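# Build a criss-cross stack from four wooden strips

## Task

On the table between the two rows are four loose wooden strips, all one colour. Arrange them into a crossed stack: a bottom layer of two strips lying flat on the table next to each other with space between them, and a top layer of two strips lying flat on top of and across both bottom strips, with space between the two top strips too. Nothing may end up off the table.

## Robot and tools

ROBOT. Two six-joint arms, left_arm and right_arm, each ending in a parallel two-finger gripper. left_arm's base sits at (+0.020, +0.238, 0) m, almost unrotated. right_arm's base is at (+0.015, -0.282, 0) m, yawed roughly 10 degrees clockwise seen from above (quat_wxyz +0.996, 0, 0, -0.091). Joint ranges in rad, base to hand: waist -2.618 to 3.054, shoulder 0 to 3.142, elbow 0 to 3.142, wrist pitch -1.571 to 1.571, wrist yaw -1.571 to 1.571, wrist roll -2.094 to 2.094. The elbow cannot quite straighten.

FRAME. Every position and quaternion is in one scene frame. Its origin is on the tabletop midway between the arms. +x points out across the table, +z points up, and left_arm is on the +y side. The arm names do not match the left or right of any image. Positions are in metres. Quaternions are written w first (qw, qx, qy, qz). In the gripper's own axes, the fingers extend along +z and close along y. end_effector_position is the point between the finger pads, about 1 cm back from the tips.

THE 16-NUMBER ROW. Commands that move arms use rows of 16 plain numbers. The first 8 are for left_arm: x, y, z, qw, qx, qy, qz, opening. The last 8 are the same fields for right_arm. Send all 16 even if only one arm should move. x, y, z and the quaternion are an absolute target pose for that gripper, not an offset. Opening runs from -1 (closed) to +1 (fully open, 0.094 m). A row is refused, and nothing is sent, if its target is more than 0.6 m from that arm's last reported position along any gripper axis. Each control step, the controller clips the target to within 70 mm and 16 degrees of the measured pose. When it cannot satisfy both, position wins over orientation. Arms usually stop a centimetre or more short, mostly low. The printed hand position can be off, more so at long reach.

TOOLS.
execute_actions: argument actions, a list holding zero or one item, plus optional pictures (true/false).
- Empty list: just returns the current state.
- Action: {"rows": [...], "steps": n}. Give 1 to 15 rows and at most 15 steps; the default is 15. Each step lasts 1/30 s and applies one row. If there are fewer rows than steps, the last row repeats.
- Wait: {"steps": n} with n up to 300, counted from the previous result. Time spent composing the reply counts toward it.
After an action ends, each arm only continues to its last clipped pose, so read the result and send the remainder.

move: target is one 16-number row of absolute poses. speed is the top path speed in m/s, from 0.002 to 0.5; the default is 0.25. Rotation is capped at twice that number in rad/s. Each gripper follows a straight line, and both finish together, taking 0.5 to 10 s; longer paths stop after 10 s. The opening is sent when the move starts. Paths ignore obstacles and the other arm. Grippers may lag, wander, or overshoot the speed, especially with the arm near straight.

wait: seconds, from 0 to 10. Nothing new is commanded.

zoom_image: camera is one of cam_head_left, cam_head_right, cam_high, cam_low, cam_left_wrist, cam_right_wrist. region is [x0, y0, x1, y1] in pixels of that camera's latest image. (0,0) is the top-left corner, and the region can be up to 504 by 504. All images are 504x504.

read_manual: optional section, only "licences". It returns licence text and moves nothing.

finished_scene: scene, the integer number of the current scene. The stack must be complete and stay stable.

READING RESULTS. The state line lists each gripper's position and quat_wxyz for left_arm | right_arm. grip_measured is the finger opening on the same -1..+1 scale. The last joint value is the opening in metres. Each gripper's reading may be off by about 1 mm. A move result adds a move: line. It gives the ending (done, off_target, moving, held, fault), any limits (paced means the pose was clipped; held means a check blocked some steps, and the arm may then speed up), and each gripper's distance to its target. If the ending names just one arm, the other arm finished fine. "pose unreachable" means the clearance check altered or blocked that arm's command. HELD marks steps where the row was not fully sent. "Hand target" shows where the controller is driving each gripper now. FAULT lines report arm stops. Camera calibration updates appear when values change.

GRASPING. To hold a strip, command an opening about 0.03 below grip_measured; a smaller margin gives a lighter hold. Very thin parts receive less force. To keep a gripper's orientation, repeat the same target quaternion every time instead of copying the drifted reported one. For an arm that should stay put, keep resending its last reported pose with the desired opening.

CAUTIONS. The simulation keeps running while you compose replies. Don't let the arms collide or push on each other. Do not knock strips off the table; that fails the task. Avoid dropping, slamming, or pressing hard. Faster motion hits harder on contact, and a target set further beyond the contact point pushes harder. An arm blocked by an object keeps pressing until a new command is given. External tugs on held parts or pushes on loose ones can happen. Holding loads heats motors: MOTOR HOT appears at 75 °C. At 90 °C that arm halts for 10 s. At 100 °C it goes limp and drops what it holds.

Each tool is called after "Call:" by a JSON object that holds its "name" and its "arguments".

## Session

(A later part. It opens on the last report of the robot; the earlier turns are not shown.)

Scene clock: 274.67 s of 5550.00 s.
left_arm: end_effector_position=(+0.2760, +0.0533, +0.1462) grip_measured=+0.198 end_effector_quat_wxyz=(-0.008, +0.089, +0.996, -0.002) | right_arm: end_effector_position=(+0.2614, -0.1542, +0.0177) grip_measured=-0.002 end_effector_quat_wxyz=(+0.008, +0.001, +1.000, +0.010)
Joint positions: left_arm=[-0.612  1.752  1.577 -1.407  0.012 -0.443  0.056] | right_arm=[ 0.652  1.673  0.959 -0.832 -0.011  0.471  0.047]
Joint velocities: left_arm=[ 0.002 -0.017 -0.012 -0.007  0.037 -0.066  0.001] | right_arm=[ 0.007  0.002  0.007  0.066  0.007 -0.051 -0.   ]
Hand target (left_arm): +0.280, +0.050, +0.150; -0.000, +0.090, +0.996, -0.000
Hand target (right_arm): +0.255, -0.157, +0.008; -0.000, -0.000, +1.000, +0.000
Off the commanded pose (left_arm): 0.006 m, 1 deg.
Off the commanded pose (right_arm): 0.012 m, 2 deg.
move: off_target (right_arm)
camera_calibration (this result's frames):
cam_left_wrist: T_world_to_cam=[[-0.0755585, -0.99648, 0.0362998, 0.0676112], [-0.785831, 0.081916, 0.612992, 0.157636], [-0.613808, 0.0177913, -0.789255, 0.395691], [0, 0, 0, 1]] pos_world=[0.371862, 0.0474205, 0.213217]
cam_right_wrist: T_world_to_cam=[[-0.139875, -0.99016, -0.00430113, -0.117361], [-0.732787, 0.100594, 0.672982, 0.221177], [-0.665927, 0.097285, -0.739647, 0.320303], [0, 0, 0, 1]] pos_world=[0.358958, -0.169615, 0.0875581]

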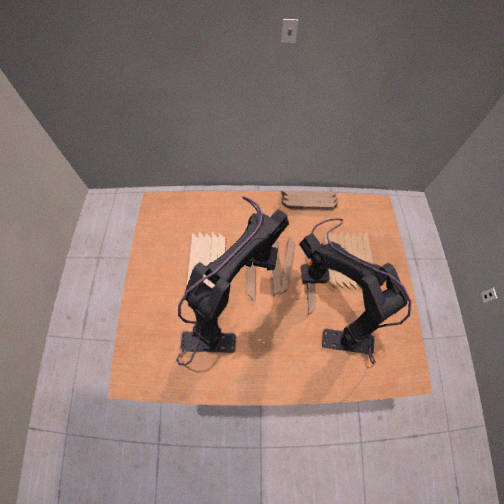

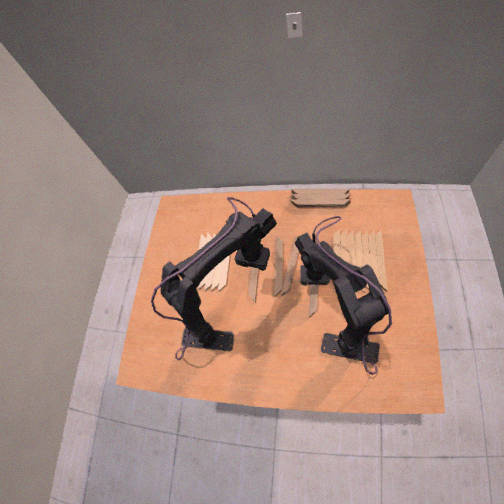

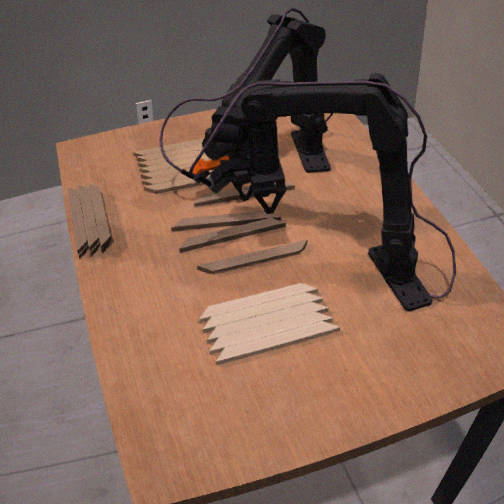

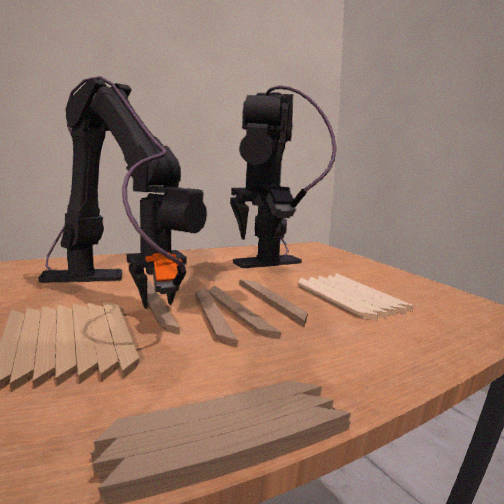

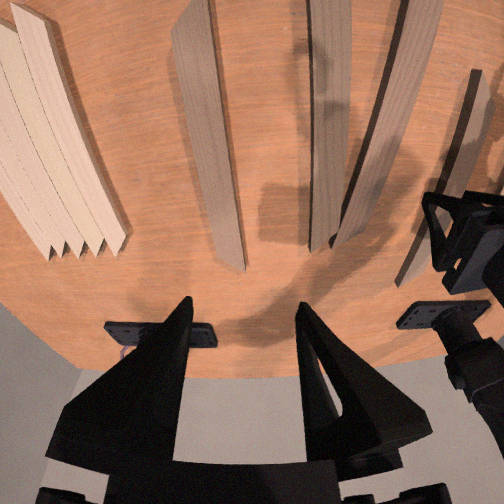

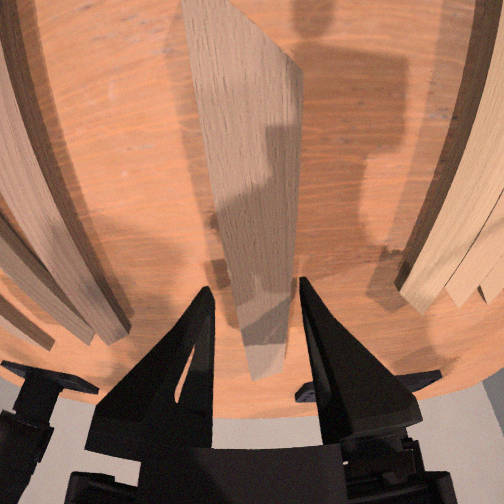

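Call:
{"name": "move", "arguments": {"target": [0.28,0.05,0.15,0,0.09,0.996,0,0.2, 0.255,-0.158,0.0,0,0,1,0,0.0], "speed": 0.03}}

Call:
{"name": "move", "arguments": {"target": [0.28,0.05,0.15,0,0.09,0.996,0,0.2, 0.255,-0.158,0.004,0,0,1,0,-0.52], "speed": 0.03}}

Scene clock: 278.50 s of 5550.00 s.
left_arm: end_effector_position=(+0.2760, +0.0533, +0.1462) grip_measured=+0.198 end_effector_quat_wxyz=(-0.008, +0.089, +0.996, -0.002) | right_arm: end_effector_position=(+0.2639, -0.1530, +0.0140) grip_measured=-0.002 end_effector_quat_wxyz=(+0.015, +0.001, +1.000, +0.013)
Joint positions: left_arm=[-0.612  1.752  1.577 -1.407  0.012 -0.443  0.056] | right_arm=[ 0.652  1.678  0.947 -0.801 -0.01   0.472  0.047]
Joint velocities: left_arm=[-0.007  0.002 -0.027 -0.081 -0.007 -0.037  0.001] | right_arm=[ 0.012  0.002  0.007  0.007 -0.007 -0.022 -0.001]
Hand target (left_arm): +0.280, +0.050, +0.150; +0.000, +0.090, +0.996, -0.000
Hand target (right_arm): +0.255, -0.158, +0.001; -0.000, -0.000, +1.000, -0.000
Off the commanded pose (left_arm): 0.006 m, 1 deg.
Off the commanded pose (right_arm): 0.017 m, 2 deg.
move: off_target (right_arm)
camera_calibration (this result's frames):
cam_left_wrist: T_world_to_cam=[[-0.0751784, -0.996509, 0.0362934, 0.0675087], [-0.785861, 0.0816123, 0.612994, 0.15766], [-0.613816, 0.0175623, -0.789254, 0.395705], [0, 0, 0, 1]] pos_world=[0.371864, 0.0474566, 0.213217]
cam_right_wrist: T_world_to_cam=[[-0.140156, -0.990053, -0.0122894, -0.115663], [-0.741503, 0.0967285, 0.663941, 0.227235], [-0.656148, 0.102168, -0.747684, 0.317338], [0, 0, 0, 1]] pos_world=[0.360505, -0.168914, 0.0849764]

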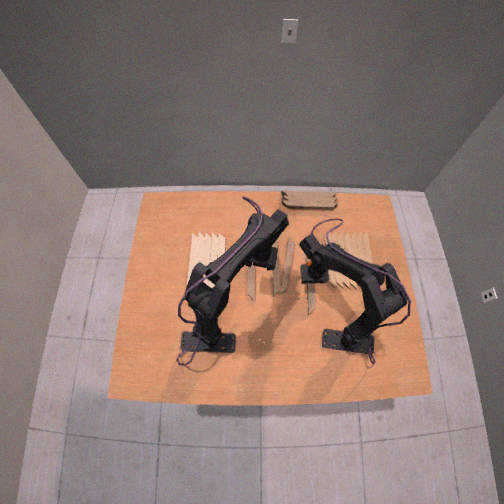

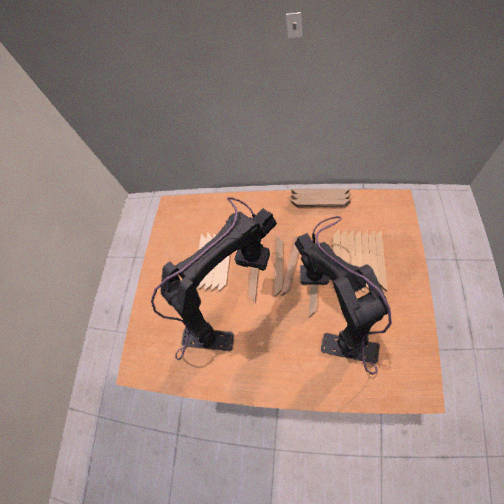

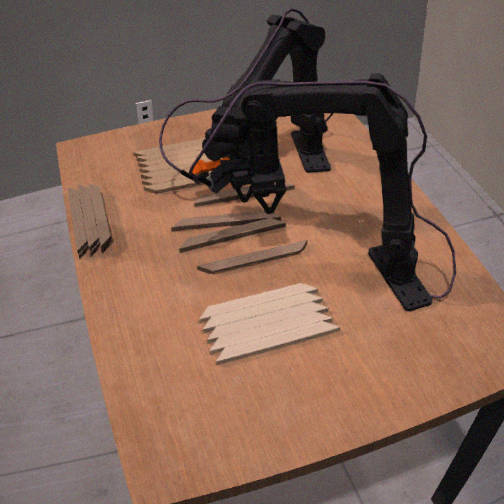

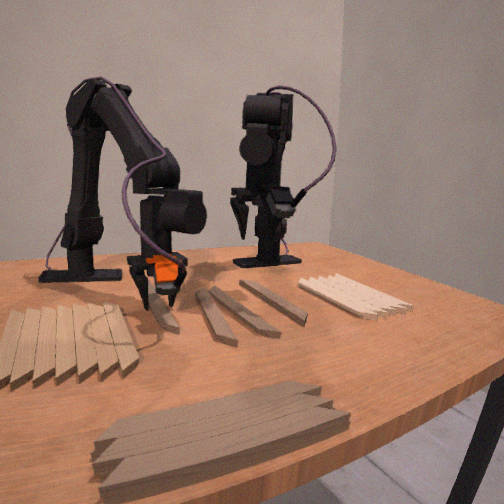

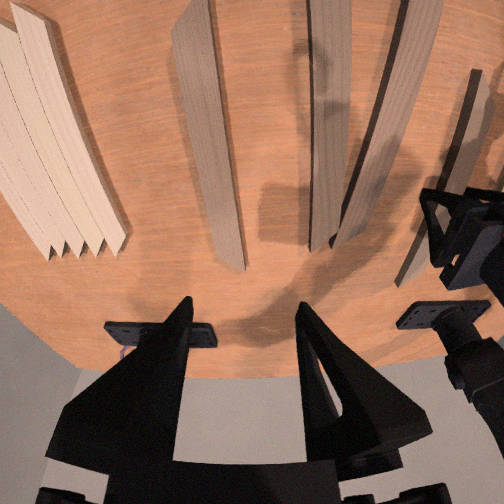

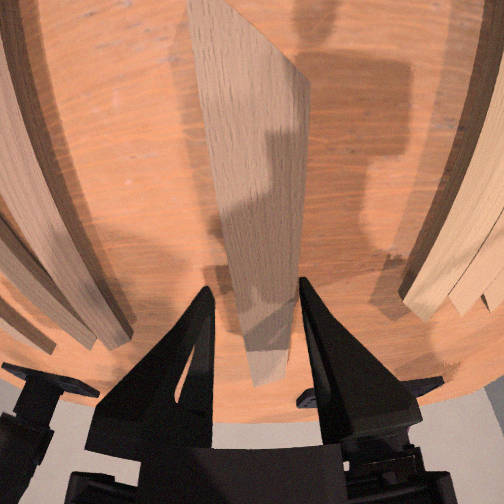

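Scene clock: 279.40 s of 5550.00 s.
left_arm: end_effector_position=(+0.2760, +0.0533, +0.1462) grip_measured=+0.198 end_effector_quat_wxyz=(-0.008, +0.089, +0.996, -0.002) | right_arm: end_effector_position=(+0.2641, -0.1538, +0.0140) grip_measured=-0.443 end_effector_quat_wxyz=(+0.016, +0.001, +1.000, +0.011)
Joint positions: left_arm=[-0.612  1.752  1.577 -1.407  0.012 -0.443  0.056] | right_arm=[ 0.652  1.678  0.947 -0.802 -0.006  0.472  0.026]
Joint velocities: left_arm=[-0.002 -0.002 -0.002 -0.051 -0.051  0.051 -0.   ] | right_arm=[ 0.012 -0.007 -0.012 -0.022 -0.066 -0.007 -0.   ]
Hand target (left_arm): +0.280, +0.050, +0.150; +0.000, +0.090, +0.996, -0.000
Hand target (right_arm): +0.255, -0.158, +0.004; +0.000, -0.000, +1.000, -0.000
Off the commanded pose (left_arm): 0.006 m, 1 deg.
Off the commanded pose (right_arm): 0.014 m, 2 deg.
move: off_target (right_arm)
camera_calibration (this result's frames):
cam_left_wrist: T_world_to_cam=[[-0.0751784, -0.996509, 0.0362934, 0.0675087], [-0.785861, 0.0816123, 0.612994, 0.15766], [-0.613816, 0.0175623, -0.789254, 0.395705], [0, 0, 0, 1]] pos_world=[0.371864, 0.0474566, 0.213217]
cam_right_wrist: T_world_to_cam=[[-0.140316, -0.990074, -0.0081019, -0.11646], [-0.742404, 0.0997943, 0.662478, 0.228201], [-0.655093, 0.098971, -0.749038, 0.31679], [0, 0, 0, 1]] pos_world=[0.360603, -0.16943, 0.0851664]

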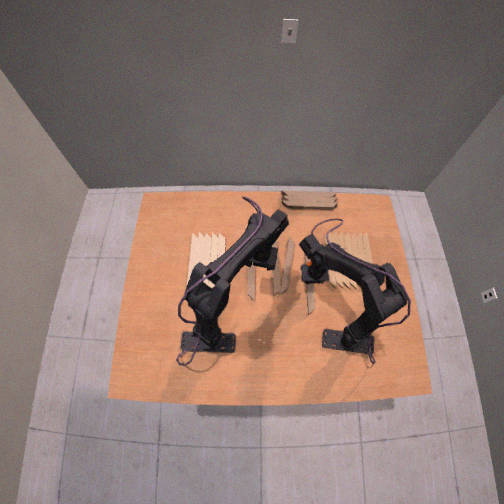

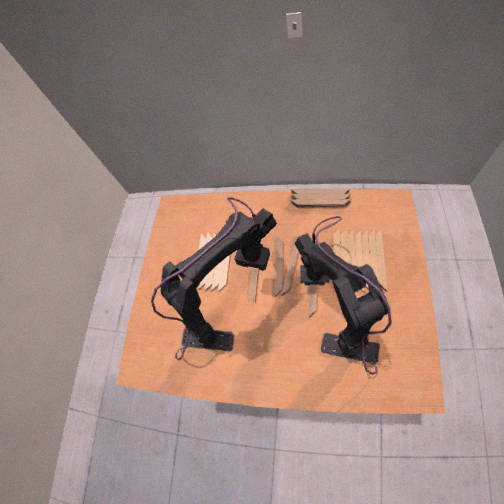

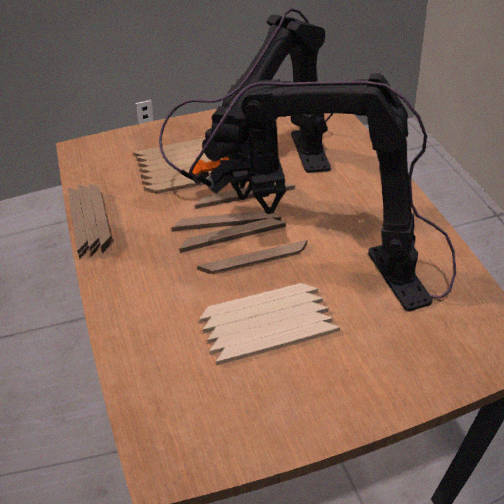

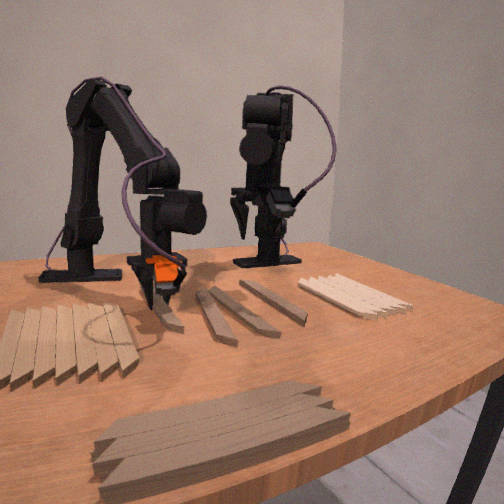

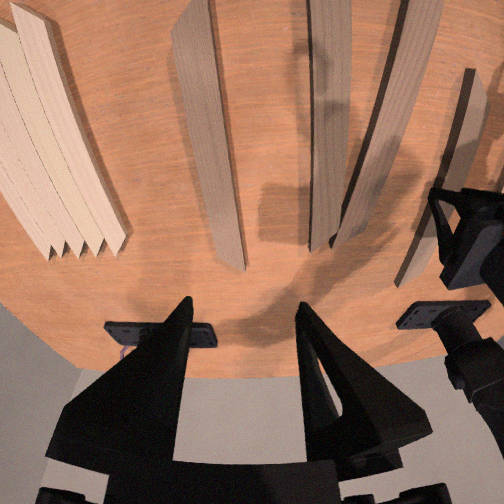

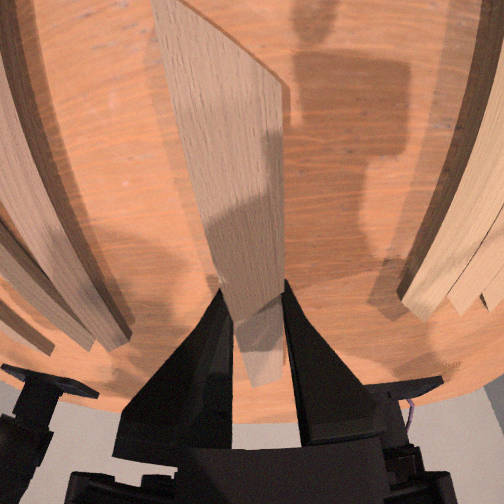

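Call:
{"name": "move", "arguments": {"target": [0.28,0.05,0.15,0,0.09,0.996,0,0.2, 0.26,-0.16,0.08,0,0,1,0,-0.52], "speed": 0.08}}

Call:
{"name": "move", "arguments": {"target": [0.33,-0.075,0.08,0,0.093,0.9957,0,0.0, 0.24,-0.28,0.16,0,0,1,0,-0.52], "speed": 0.12}}

Scene clock: 296.37 s of 5550.00 s.
left_arm: end_effector_position=(+0.2760, +0.0533, +0.1462) grip_measured=+0.198 end_effector_quat_wxyz=(-0.008, +0.089, +0.996, -0.002) | right_arm: end_effector_position=(+0.2522, -0.1598, +0.0674) grip_measured=-0.443 end_effector_quat_wxyz=(-0.015, -0.001, +1.000, -0.005)
Joint positions: left_arm=[-0.612  1.752  1.577 -1.407  0.012 -0.443  0.056] | right_arm=[ 0.652  1.613  1.106 -1.094 -0.006  0.466  0.026]
Joint velocities: left_arm=[ 0.002 -0.007 -0.012  0.007  0.095 -0.037 -0.001] | right_arm=[-0.002 -0.012  0.002 -0.022 -0.022  0.037 -0.   ]
Hand target (left_arm): +0.280, +0.050, +0.150; +0.000, +0.090, +0.996, -0.000
Hand target (right_arm): +0.259, -0.160, +0.080; +0.001, +0.000, +1.000, -0.000
Off the commanded pose (left_arm): 0.006 m, 1 deg.
Off the commanded pose (right_arm): 0.015 m, 2 deg.
After step 90, 12.57 s passed at rest.
move: off_target (right_arm)
camera_calibration (this result's frames):
cam_left_wrist: T_world_to_cam=[[-0.0751784, -0.996509, 0.0362934, 0.0675087], [-0.785861, 0.0816123, 0.612994, 0.15766], [-0.613816, 0.0175623, -0.789254, 0.395705], [0, 0, 0, 1]] pos_world=[0.371864, 0.0474566, 0.213217]
cam_right_wrist: T_world_to_cam=[[-0.133933, -0.990498, 0.0312419, -0.127933], [-0.700958, 0.116973, 0.703545, 0.174177], [-0.700514, 0.0723289, -0.709964, 0.354209], [0, 0, 0, 1]] pos_world=[0.353084, -0.172711, 0.132932]

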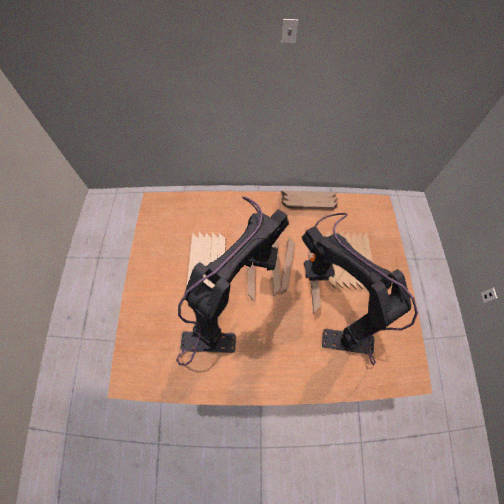

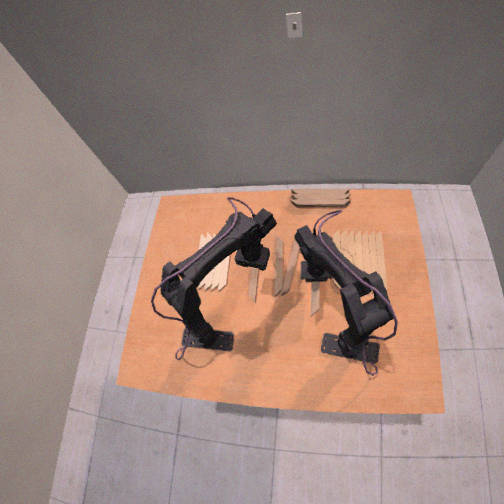

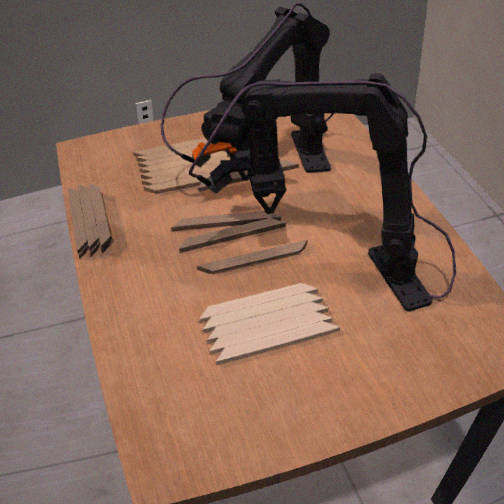

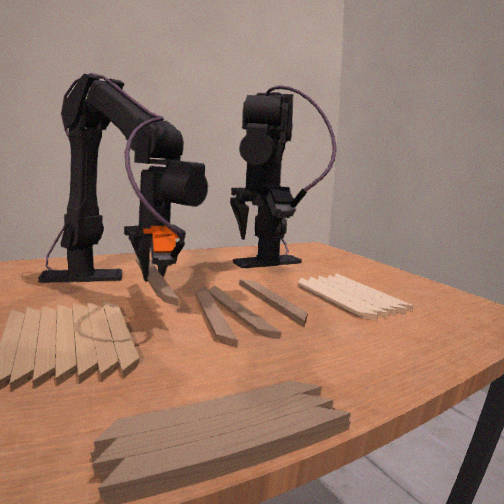

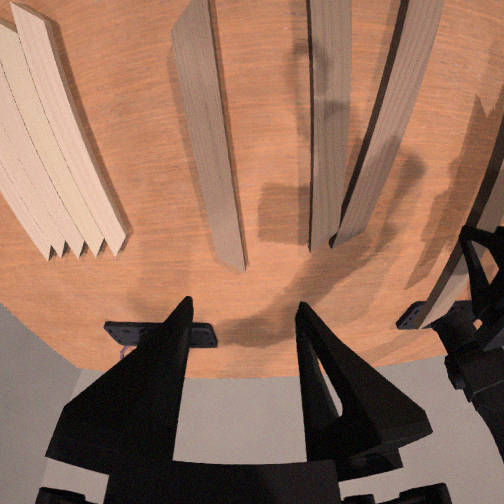

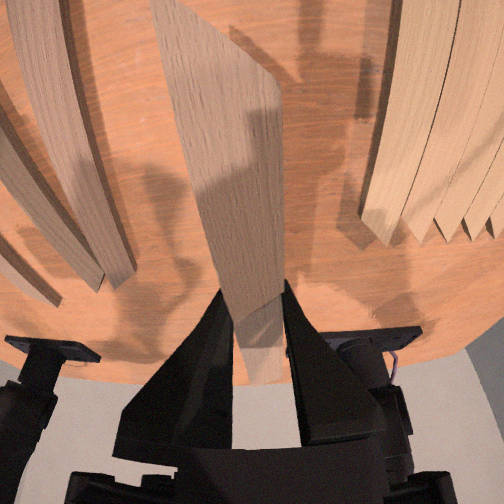

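Scene clock: 298.20 s of 5550.00 s.
left_arm: end_effector_position=(+0.3285, -0.0706, +0.0760) grip_measured=+0.002 end_effector_quat_wxyz=(-0.010, +0.094, +0.996, +0.000) | right_arm: end_effector_position=(+0.2340, -0.2770, +0.1471) grip_measured=-0.443 end_effector_quat_wxyz=(-0.017, -0.001, +1.000, +0.000)
Joint positions: left_arm=[-0.774  2.265  2.036 -1.358  0.012 -0.595  0.047] | right_arm=[ 0.2    1.403  1.228 -1.43  -0.001  0.016  0.026]
Joint velocities: left_arm=[-0.012  0.002  0.002  0.022 -0.022 -0.007  0.001] | right_arm=[-0.002 -0.012  0.022  0.095  0.007 -0.037  0.001]
Hand target (left_arm): +0.332, -0.075, +0.081; -0.002, +0.093, +0.996, -0.003
Hand target (right_arm): +0.236, -0.280, +0.159; +0.000, -0.000, +1.000, -0.001
Off the commanded pose (left_arm): 0.006 m, 1 deg.
Off the commanded pose (right_arm): 0.015 m, 2 deg.
move: off_target (right_arm)
camera_calibration (this result's frames):
cam_left_wrist: T_world_to_cam=[[-0.0849757, -0.9959, 0.0310317, -0.0457864], [-0.783032, 0.0860071, 0.616006, 0.251284], [-0.616149, 0.0280467, -0.78713, 0.376098], [0, 0, 0, 1]] pos_world=[0.424605, -0.0777591, 0.142666]
cam_right_wrist: T_world_to_cam=[[-0.135433, -0.990539, 0.0221655, -0.247239], [-0.697751, 0.111236, 0.707651, 0.116072], [-0.703421, 0.0803733, -0.706215, 0.408899], [0, 0, 0, 1]] pos_world=[0.335134, -0.290675, 0.212112]

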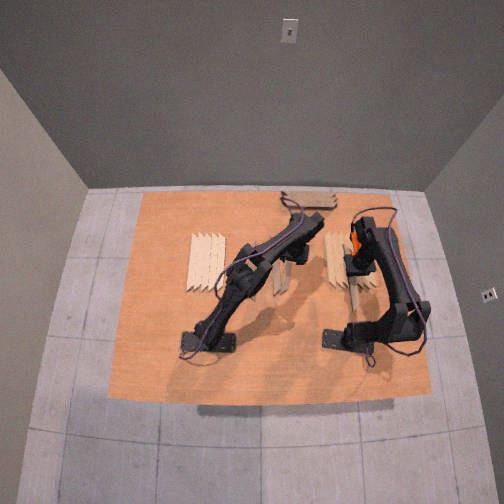

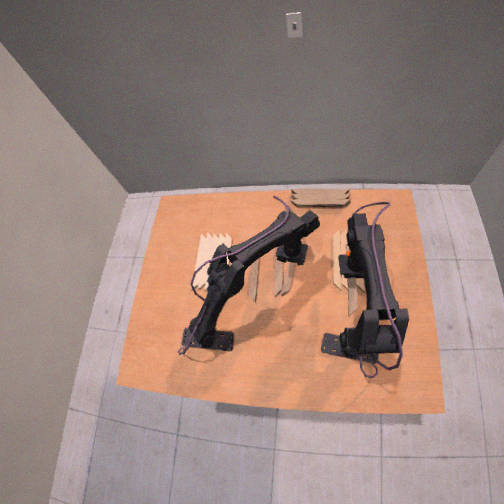

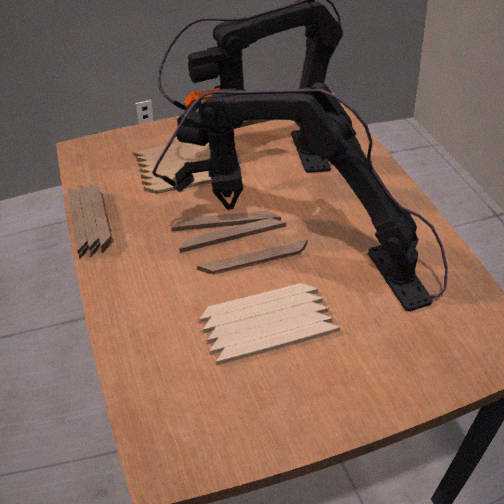

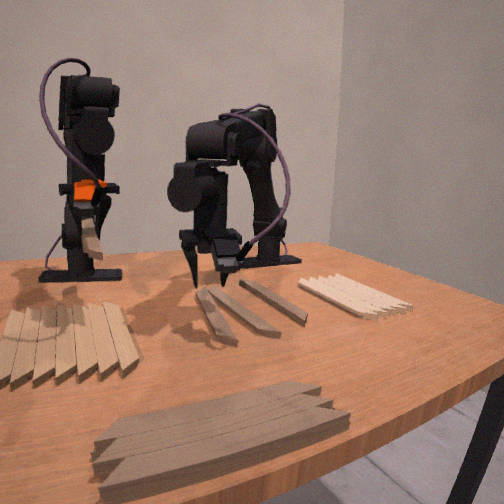

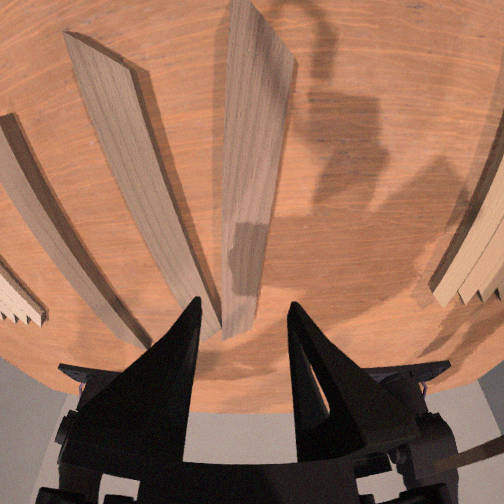

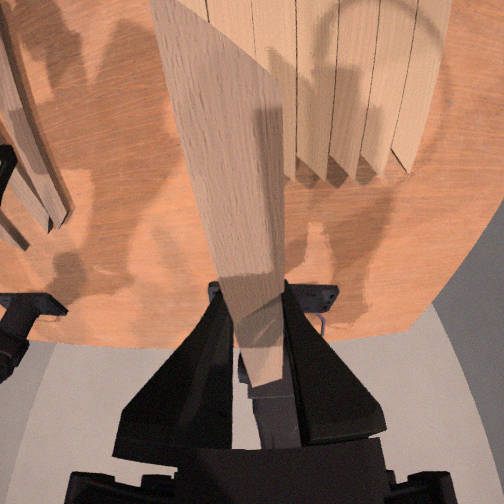

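Call:
{"name": "move", "arguments": {"target": [0.33,-0.074,0.03,0,0.093,0.9957,0,0.0, 0.24,-0.28,0.16,0,0,1,0,-0.52], "speed": 0.06}}

Scene clock: 301.53 s of 5550.00 s.
left_arm: end_effector_position=(+0.3340, -0.0760, +0.0421) grip_measured=+0.002 end_effector_quat_wxyz=(+0.005, +0.092, +0.996, -0.012) | right_arm: end_effector_position=(+0.2338, -0.2770, +0.1471) grip_measured=-0.443 end_effector_quat_wxyz=(-0.018, -0.003, +1.000, +0.000)
Joint positions: left_arm=[-0.774  2.265  1.901 -1.185  0.012 -0.598  0.047] | right_arm=[ 0.2    1.403  1.228 -1.432 -0.001  0.01   0.026]
Joint velocities: left_arm=[-0.002  0.007  0.002 -0.007 -0.051 -0.007 -0.001] | right_arm=[-0.002  0.002 -0.002 -0.037 -0.007 -0.037 -0.   ]
Hand target (left_arm): +0.331, -0.075, +0.030; -0.000, +0.093, +0.996, -0.000
Hand target (right_arm): +0.239, -0.280, +0.160; +0.000, +0.000, +1.000, -0.000
Off the commanded pose (left_arm): 0.013 m, 1 deg.
Off the commanded pose (right_arm): 0.015 m, 2 deg.
move: off_target (left_arm, right_arm)
camera_calibration (this result's frames):
cam_left_wrist: T_world_to_cam=[[-0.0823622, -0.995041, 0.0557615, -0.0515078], [-0.799869, 0.0993765, 0.591891, 0.284527], [-0.594497, 0.00414755, -0.804087, 0.344612], [0, 0, 0, 1]] pos_world=[0.428212, -0.080957, 0.111561]
cam_right_wrist: T_world_to_cam=[[-0.129741, -0.991301, 0.0221379, -0.24882], [-0.697569, 0.107119, 0.708466, 0.114564], [-0.704674, 0.0764744, -0.705398, 0.4078], [0, 0, 0, 1]] pos_world=[0.335, -0.290114, 0.212005]

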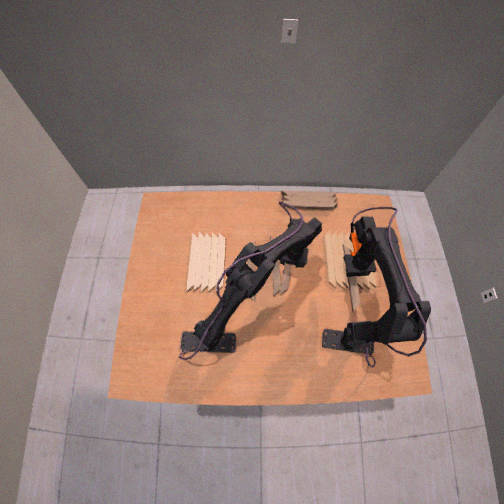

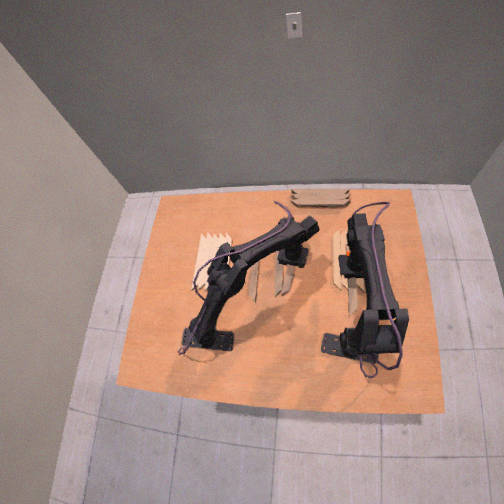

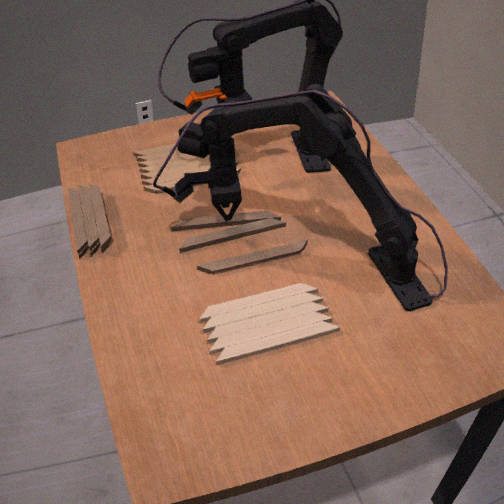

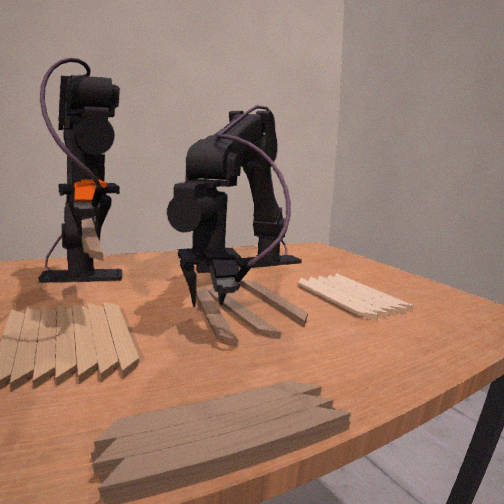

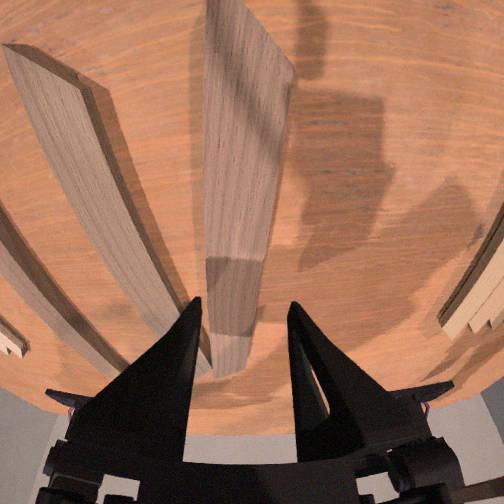

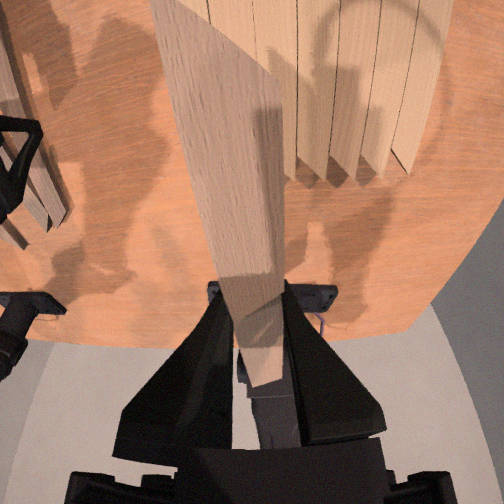

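Call:
{"name": "move", "arguments": {"target": [0.328,-0.067,0.012,0,0.093,0.9957,0,0.0, 0.24,-0.28,0.16,0,0,1,0,-0.52], "speed": 0.04}}

Scene clock: 304.63 s of 5550.00 s.
left_arm: end_effector_position=(+0.3295, -0.0714, +0.0216) grip_measured=+0.002 end_effector_quat_wxyz=(+0.000, +0.092, +0.996, -0.008) | right_arm: end_effector_position=(+0.2338, -0.2770, +0.1471) grip_measured=-0.443 end_effector_quat_wxyz=(-0.018, -0.004, +1.000, +0.000)
Joint positions: left_arm=[-0.774  2.265  1.819 -1.115  0.012 -0.598  0.047] | right_arm=[ 0.2    1.403  1.228 -1.432 -0.001  0.01   0.026]
Joint velocities: left_arm=[ 0.012 -0.012  0.002  0.022 -0.051 -0.022 -0.001] | right_arm=[ 0.002 -0.002  0.007 -0.037 -0.066  0.066  0.   ]
Hand target (left_arm): +0.328, -0.068, +0.012; -0.000, +0.093, +0.996, +0.000
Hand target (right_arm): +0.239, -0.280, +0.160; +0.000, -0.000, +1.000, +0.000
Off the commanded pose (left_arm): 0.011 m, 1 deg.
Off the commanded pose (right_arm): 0.015 m, 2 deg.
move: off_target (left_arm, right_arm)
camera_calibration (this result's frames):
cam_left_wrist: T_world_to_cam=[[-0.0819224, -0.995501, 0.0476175, -0.0461886], [-0.794871, 0.0940849, 0.599439, 0.290384], [-0.601222, 0.0112577, -0.799003, 0.328083], [0, 0, 0, 1]] pos_world=[0.424285, -0.076995, 0.0902711]
cam_right_wrist: T_world_to_cam=[[-0.129363, -0.99135, 0.0221244, -0.24892], [-0.69761, 0.106844, 0.708467, 0.114497], [-0.704703, 0.0762153, -0.705397, 0.407735], [0, 0, 0, 1]] pos_world=[0.335005, -0.290076, 0.212005]

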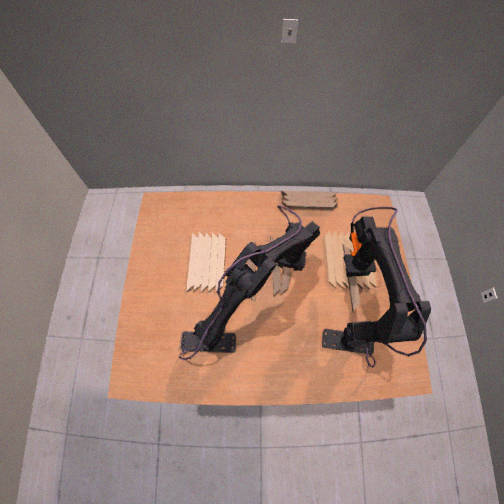

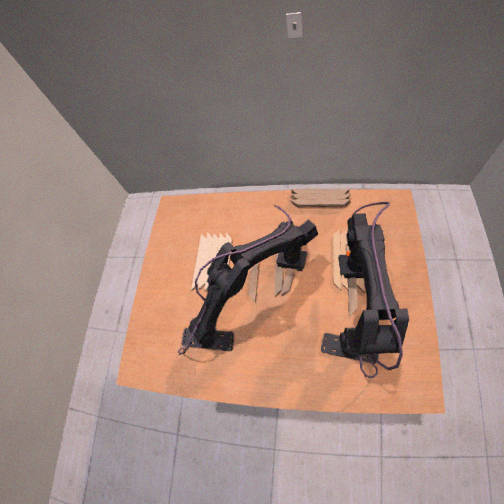

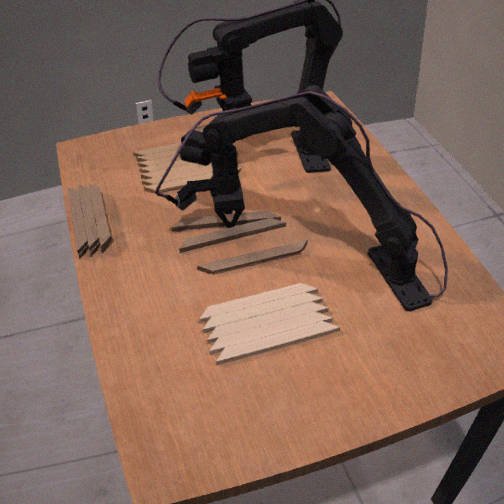

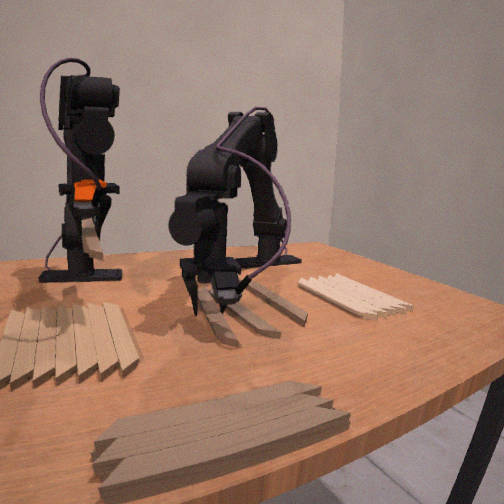

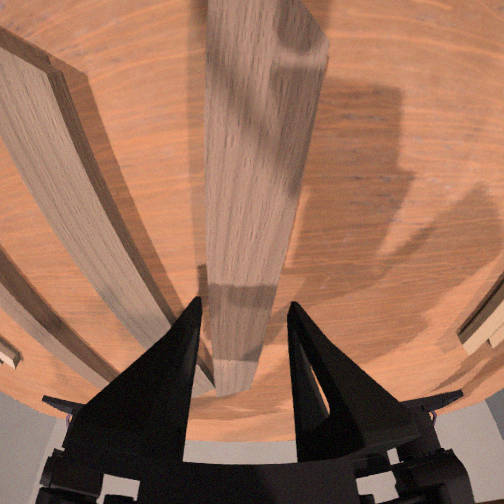

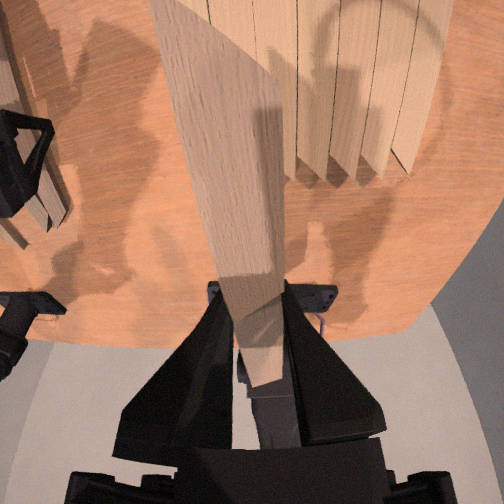

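Call:
{"name": "move", "arguments": {"target": [0.328,-0.068,0.004,0,0.093,0.9957,0,0.0, 0.24,-0.28,0.16,0,0,1,0,-0.52], "speed": 0.03}}

Call:
{"name": "move", "arguments": {"target": [0.328,-0.068,0.008,0,0.093,0.9957,0,-0.52, 0.24,-0.28,0.16,0,0,1,0,-0.52], "speed": 0.03}}

Scene clock: 308.57 s of 5550.00 s.
left_arm: end_effector_position=(+0.3293, -0.0712, +0.0209) grip_measured=+0.002 end_effector_quat_wxyz=(-0.000, +0.092, +0.996, -0.008) | right_arm: end_effector_position=(+0.2338, -0.2770, +0.1471) grip_measured=-0.443 end_effector_quat_wxyz=(-0.018, -0.004, +1.000, +0.000)
Joint positions: left_arm=[-0.774  2.265  1.816 -1.112  0.012 -0.598  0.047] | right_arm=[ 0.2    1.403  1.228 -1.432 -0.001  0.01   0.026]
Joint velocities: left_arm=[-0.017 -0.022  0.012 -0.037  0.037 -0.007  0.   ] | right_arm=[-0.007  0.007  0.002 -0.022 -0.007 -0.022 -0.   ]
Hand target (left_arm): +0.328, -0.068, +0.004; -0.001, +0.093, +0.996, +0.001
Hand target (right_arm): +0.239, -0.280, +0.160; +0.000, +0.000, +1.000, +0.000
Off the commanded pose (left_arm): 0.017 m, 1 deg.
Off the commanded pose (right_arm): 0.015 m, 2 deg.
After step 90, 0.10 s passed at rest.
move: off_target (left_arm, right_arm)
camera_calibration (this result's frames):
cam_left_wrist: T_world_to_cam=[[-0.0819095, -0.995513, 0.047372, -0.0459898], [-0.794709, 0.0939237, 0.59968, 0.290607], [-0.601438, 0.0114725, -0.798837, 0.327454], [0, 0, 0, 1]] pos_world=[0.424124, -0.076835, 0.0894897]
cam_right_wrist: T_world_to_cam=[[-0.129363, -0.99135, 0.0221244, -0.24892], [-0.69761, 0.106844, 0.708467, 0.114497], [-0.704703, 0.0762153, -0.705397, 0.407735], [0, 0, 0, 1]] pos_world=[0.335005, -0.290076, 0.212005]

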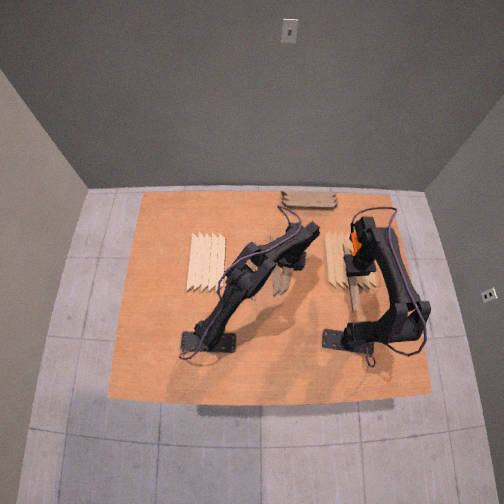

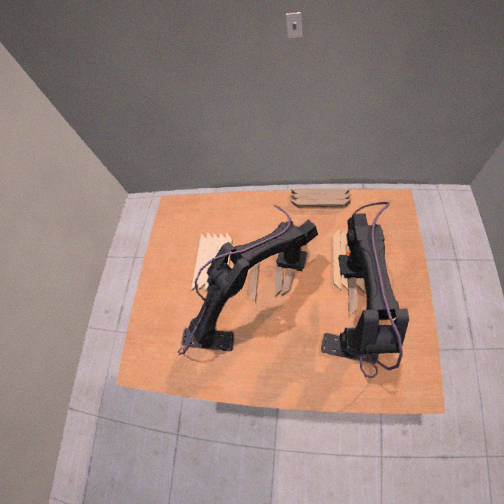

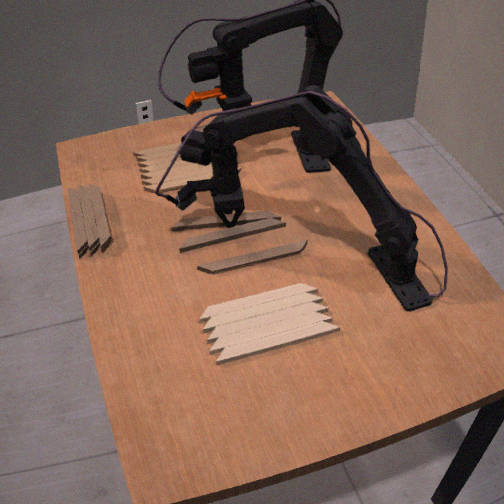

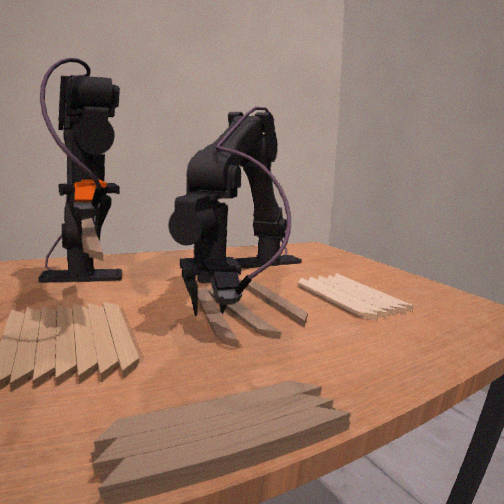

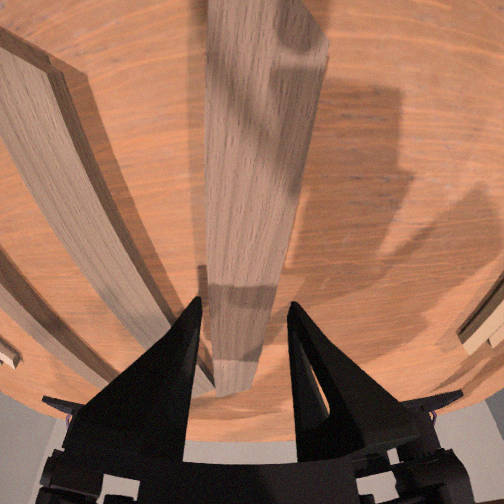

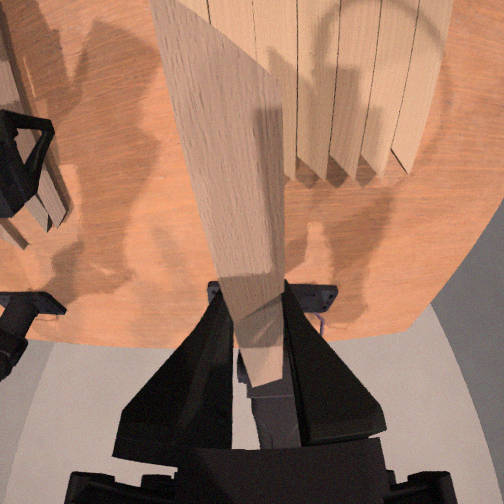

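Scene clock: 309.40 s of 5550.00 s.
left_arm: end_effector_position=(+0.3291, -0.0741, +0.0209) grip_measured=-0.435 end_effector_quat_wxyz=(-0.000, +0.092, +0.996, -0.014) | right_arm: end_effector_position=(+0.2338, -0.2770, +0.1471) grip_measured=-0.443 end_effector_quat_wxyz=(-0.018, -0.004, +1.000, +0.000)
Joint positions: left_arm=[-0.774  2.265  1.816 -1.105  0.022 -0.598  0.027] | right_arm=[ 0.2    1.403  1.228 -1.432 -0.001  0.01   0.026]
Joint velocities: left_arm=[-0.017 -0.022 -0.007  0.007 -0.007  0.066 -0.   ] | right_arm=[-0.007 -0.012 -0.007 -0.037  0.007 -0.037  0.001]
Hand target (left_arm): +0.328, -0.068, +0.008; -0.001, +0.093, +0.996, +0.000
Hand target (right_arm): +0.239, -0.280, +0.160; +0.000, +0.000, +1.000, +0.000
Off the commanded pose (left_arm): 0.014 m, 2 deg.
Off the commanded pose (right_arm): 0.015 m, 2 deg.
move: off_target (left_arm, right_arm)
camera_calibration (this result's frames):
cam_left_wrist: T_world_to_cam=[[-0.0830878, -0.994726, 0.0601458, -0.048691], [-0.793477, 0.102551, 0.599898, 0.290924], [-0.602902, 0.00211988, -0.797813, 0.327185], [0, 0, 0, 1]] pos_world=[0.424057, -0.0789622, 0.0894365]
cam_right_wrist: T_world_to_cam=[[-0.129363, -0.99135, 0.0221244, -0.24892], [-0.69761, 0.106844, 0.708467, 0.114497], [-0.704703, 0.0762153, -0.705397, 0.407735], [0, 0, 0, 1]] pos_world=[0.335005, -0.290076, 0.212005]

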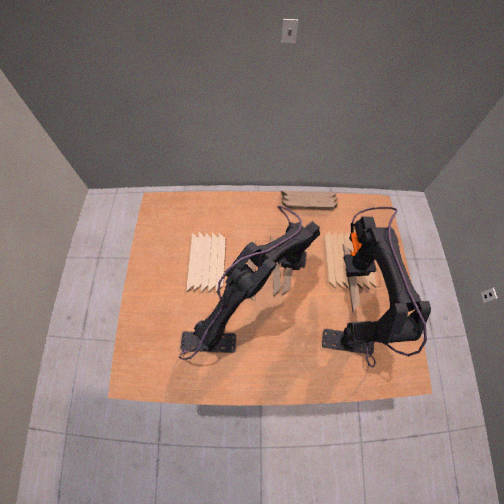

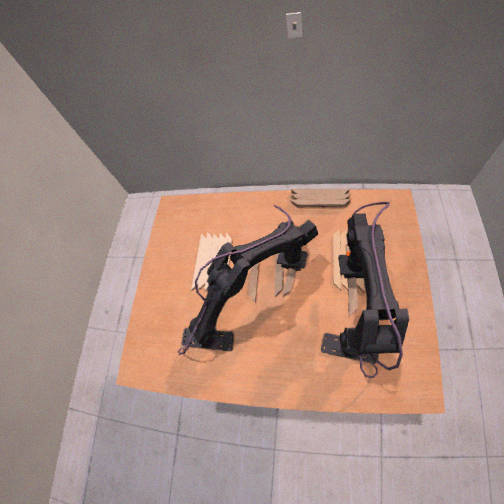

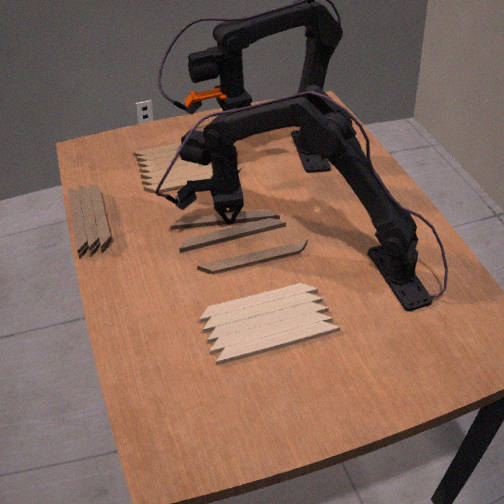

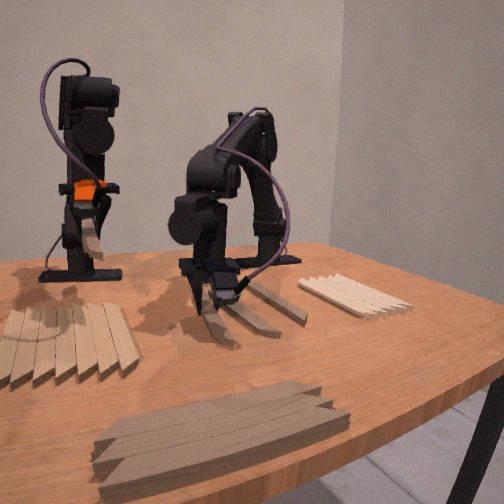

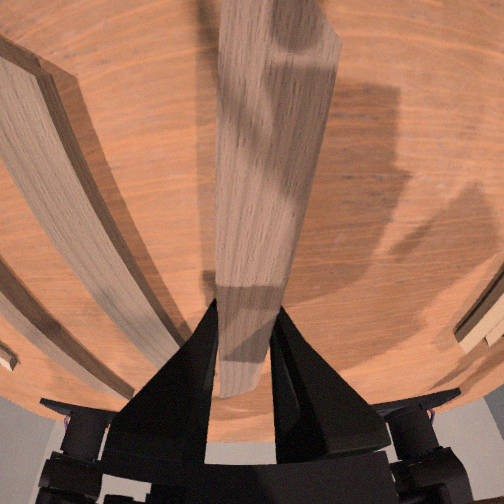

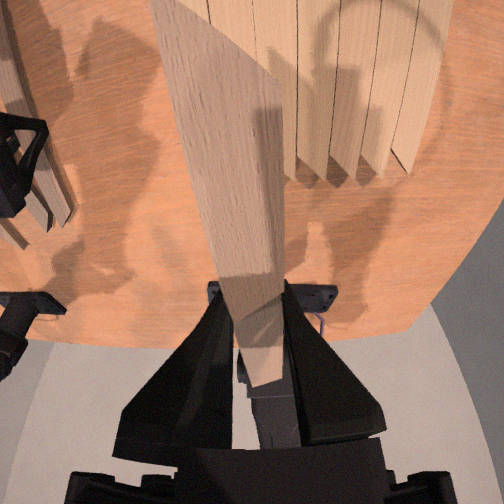

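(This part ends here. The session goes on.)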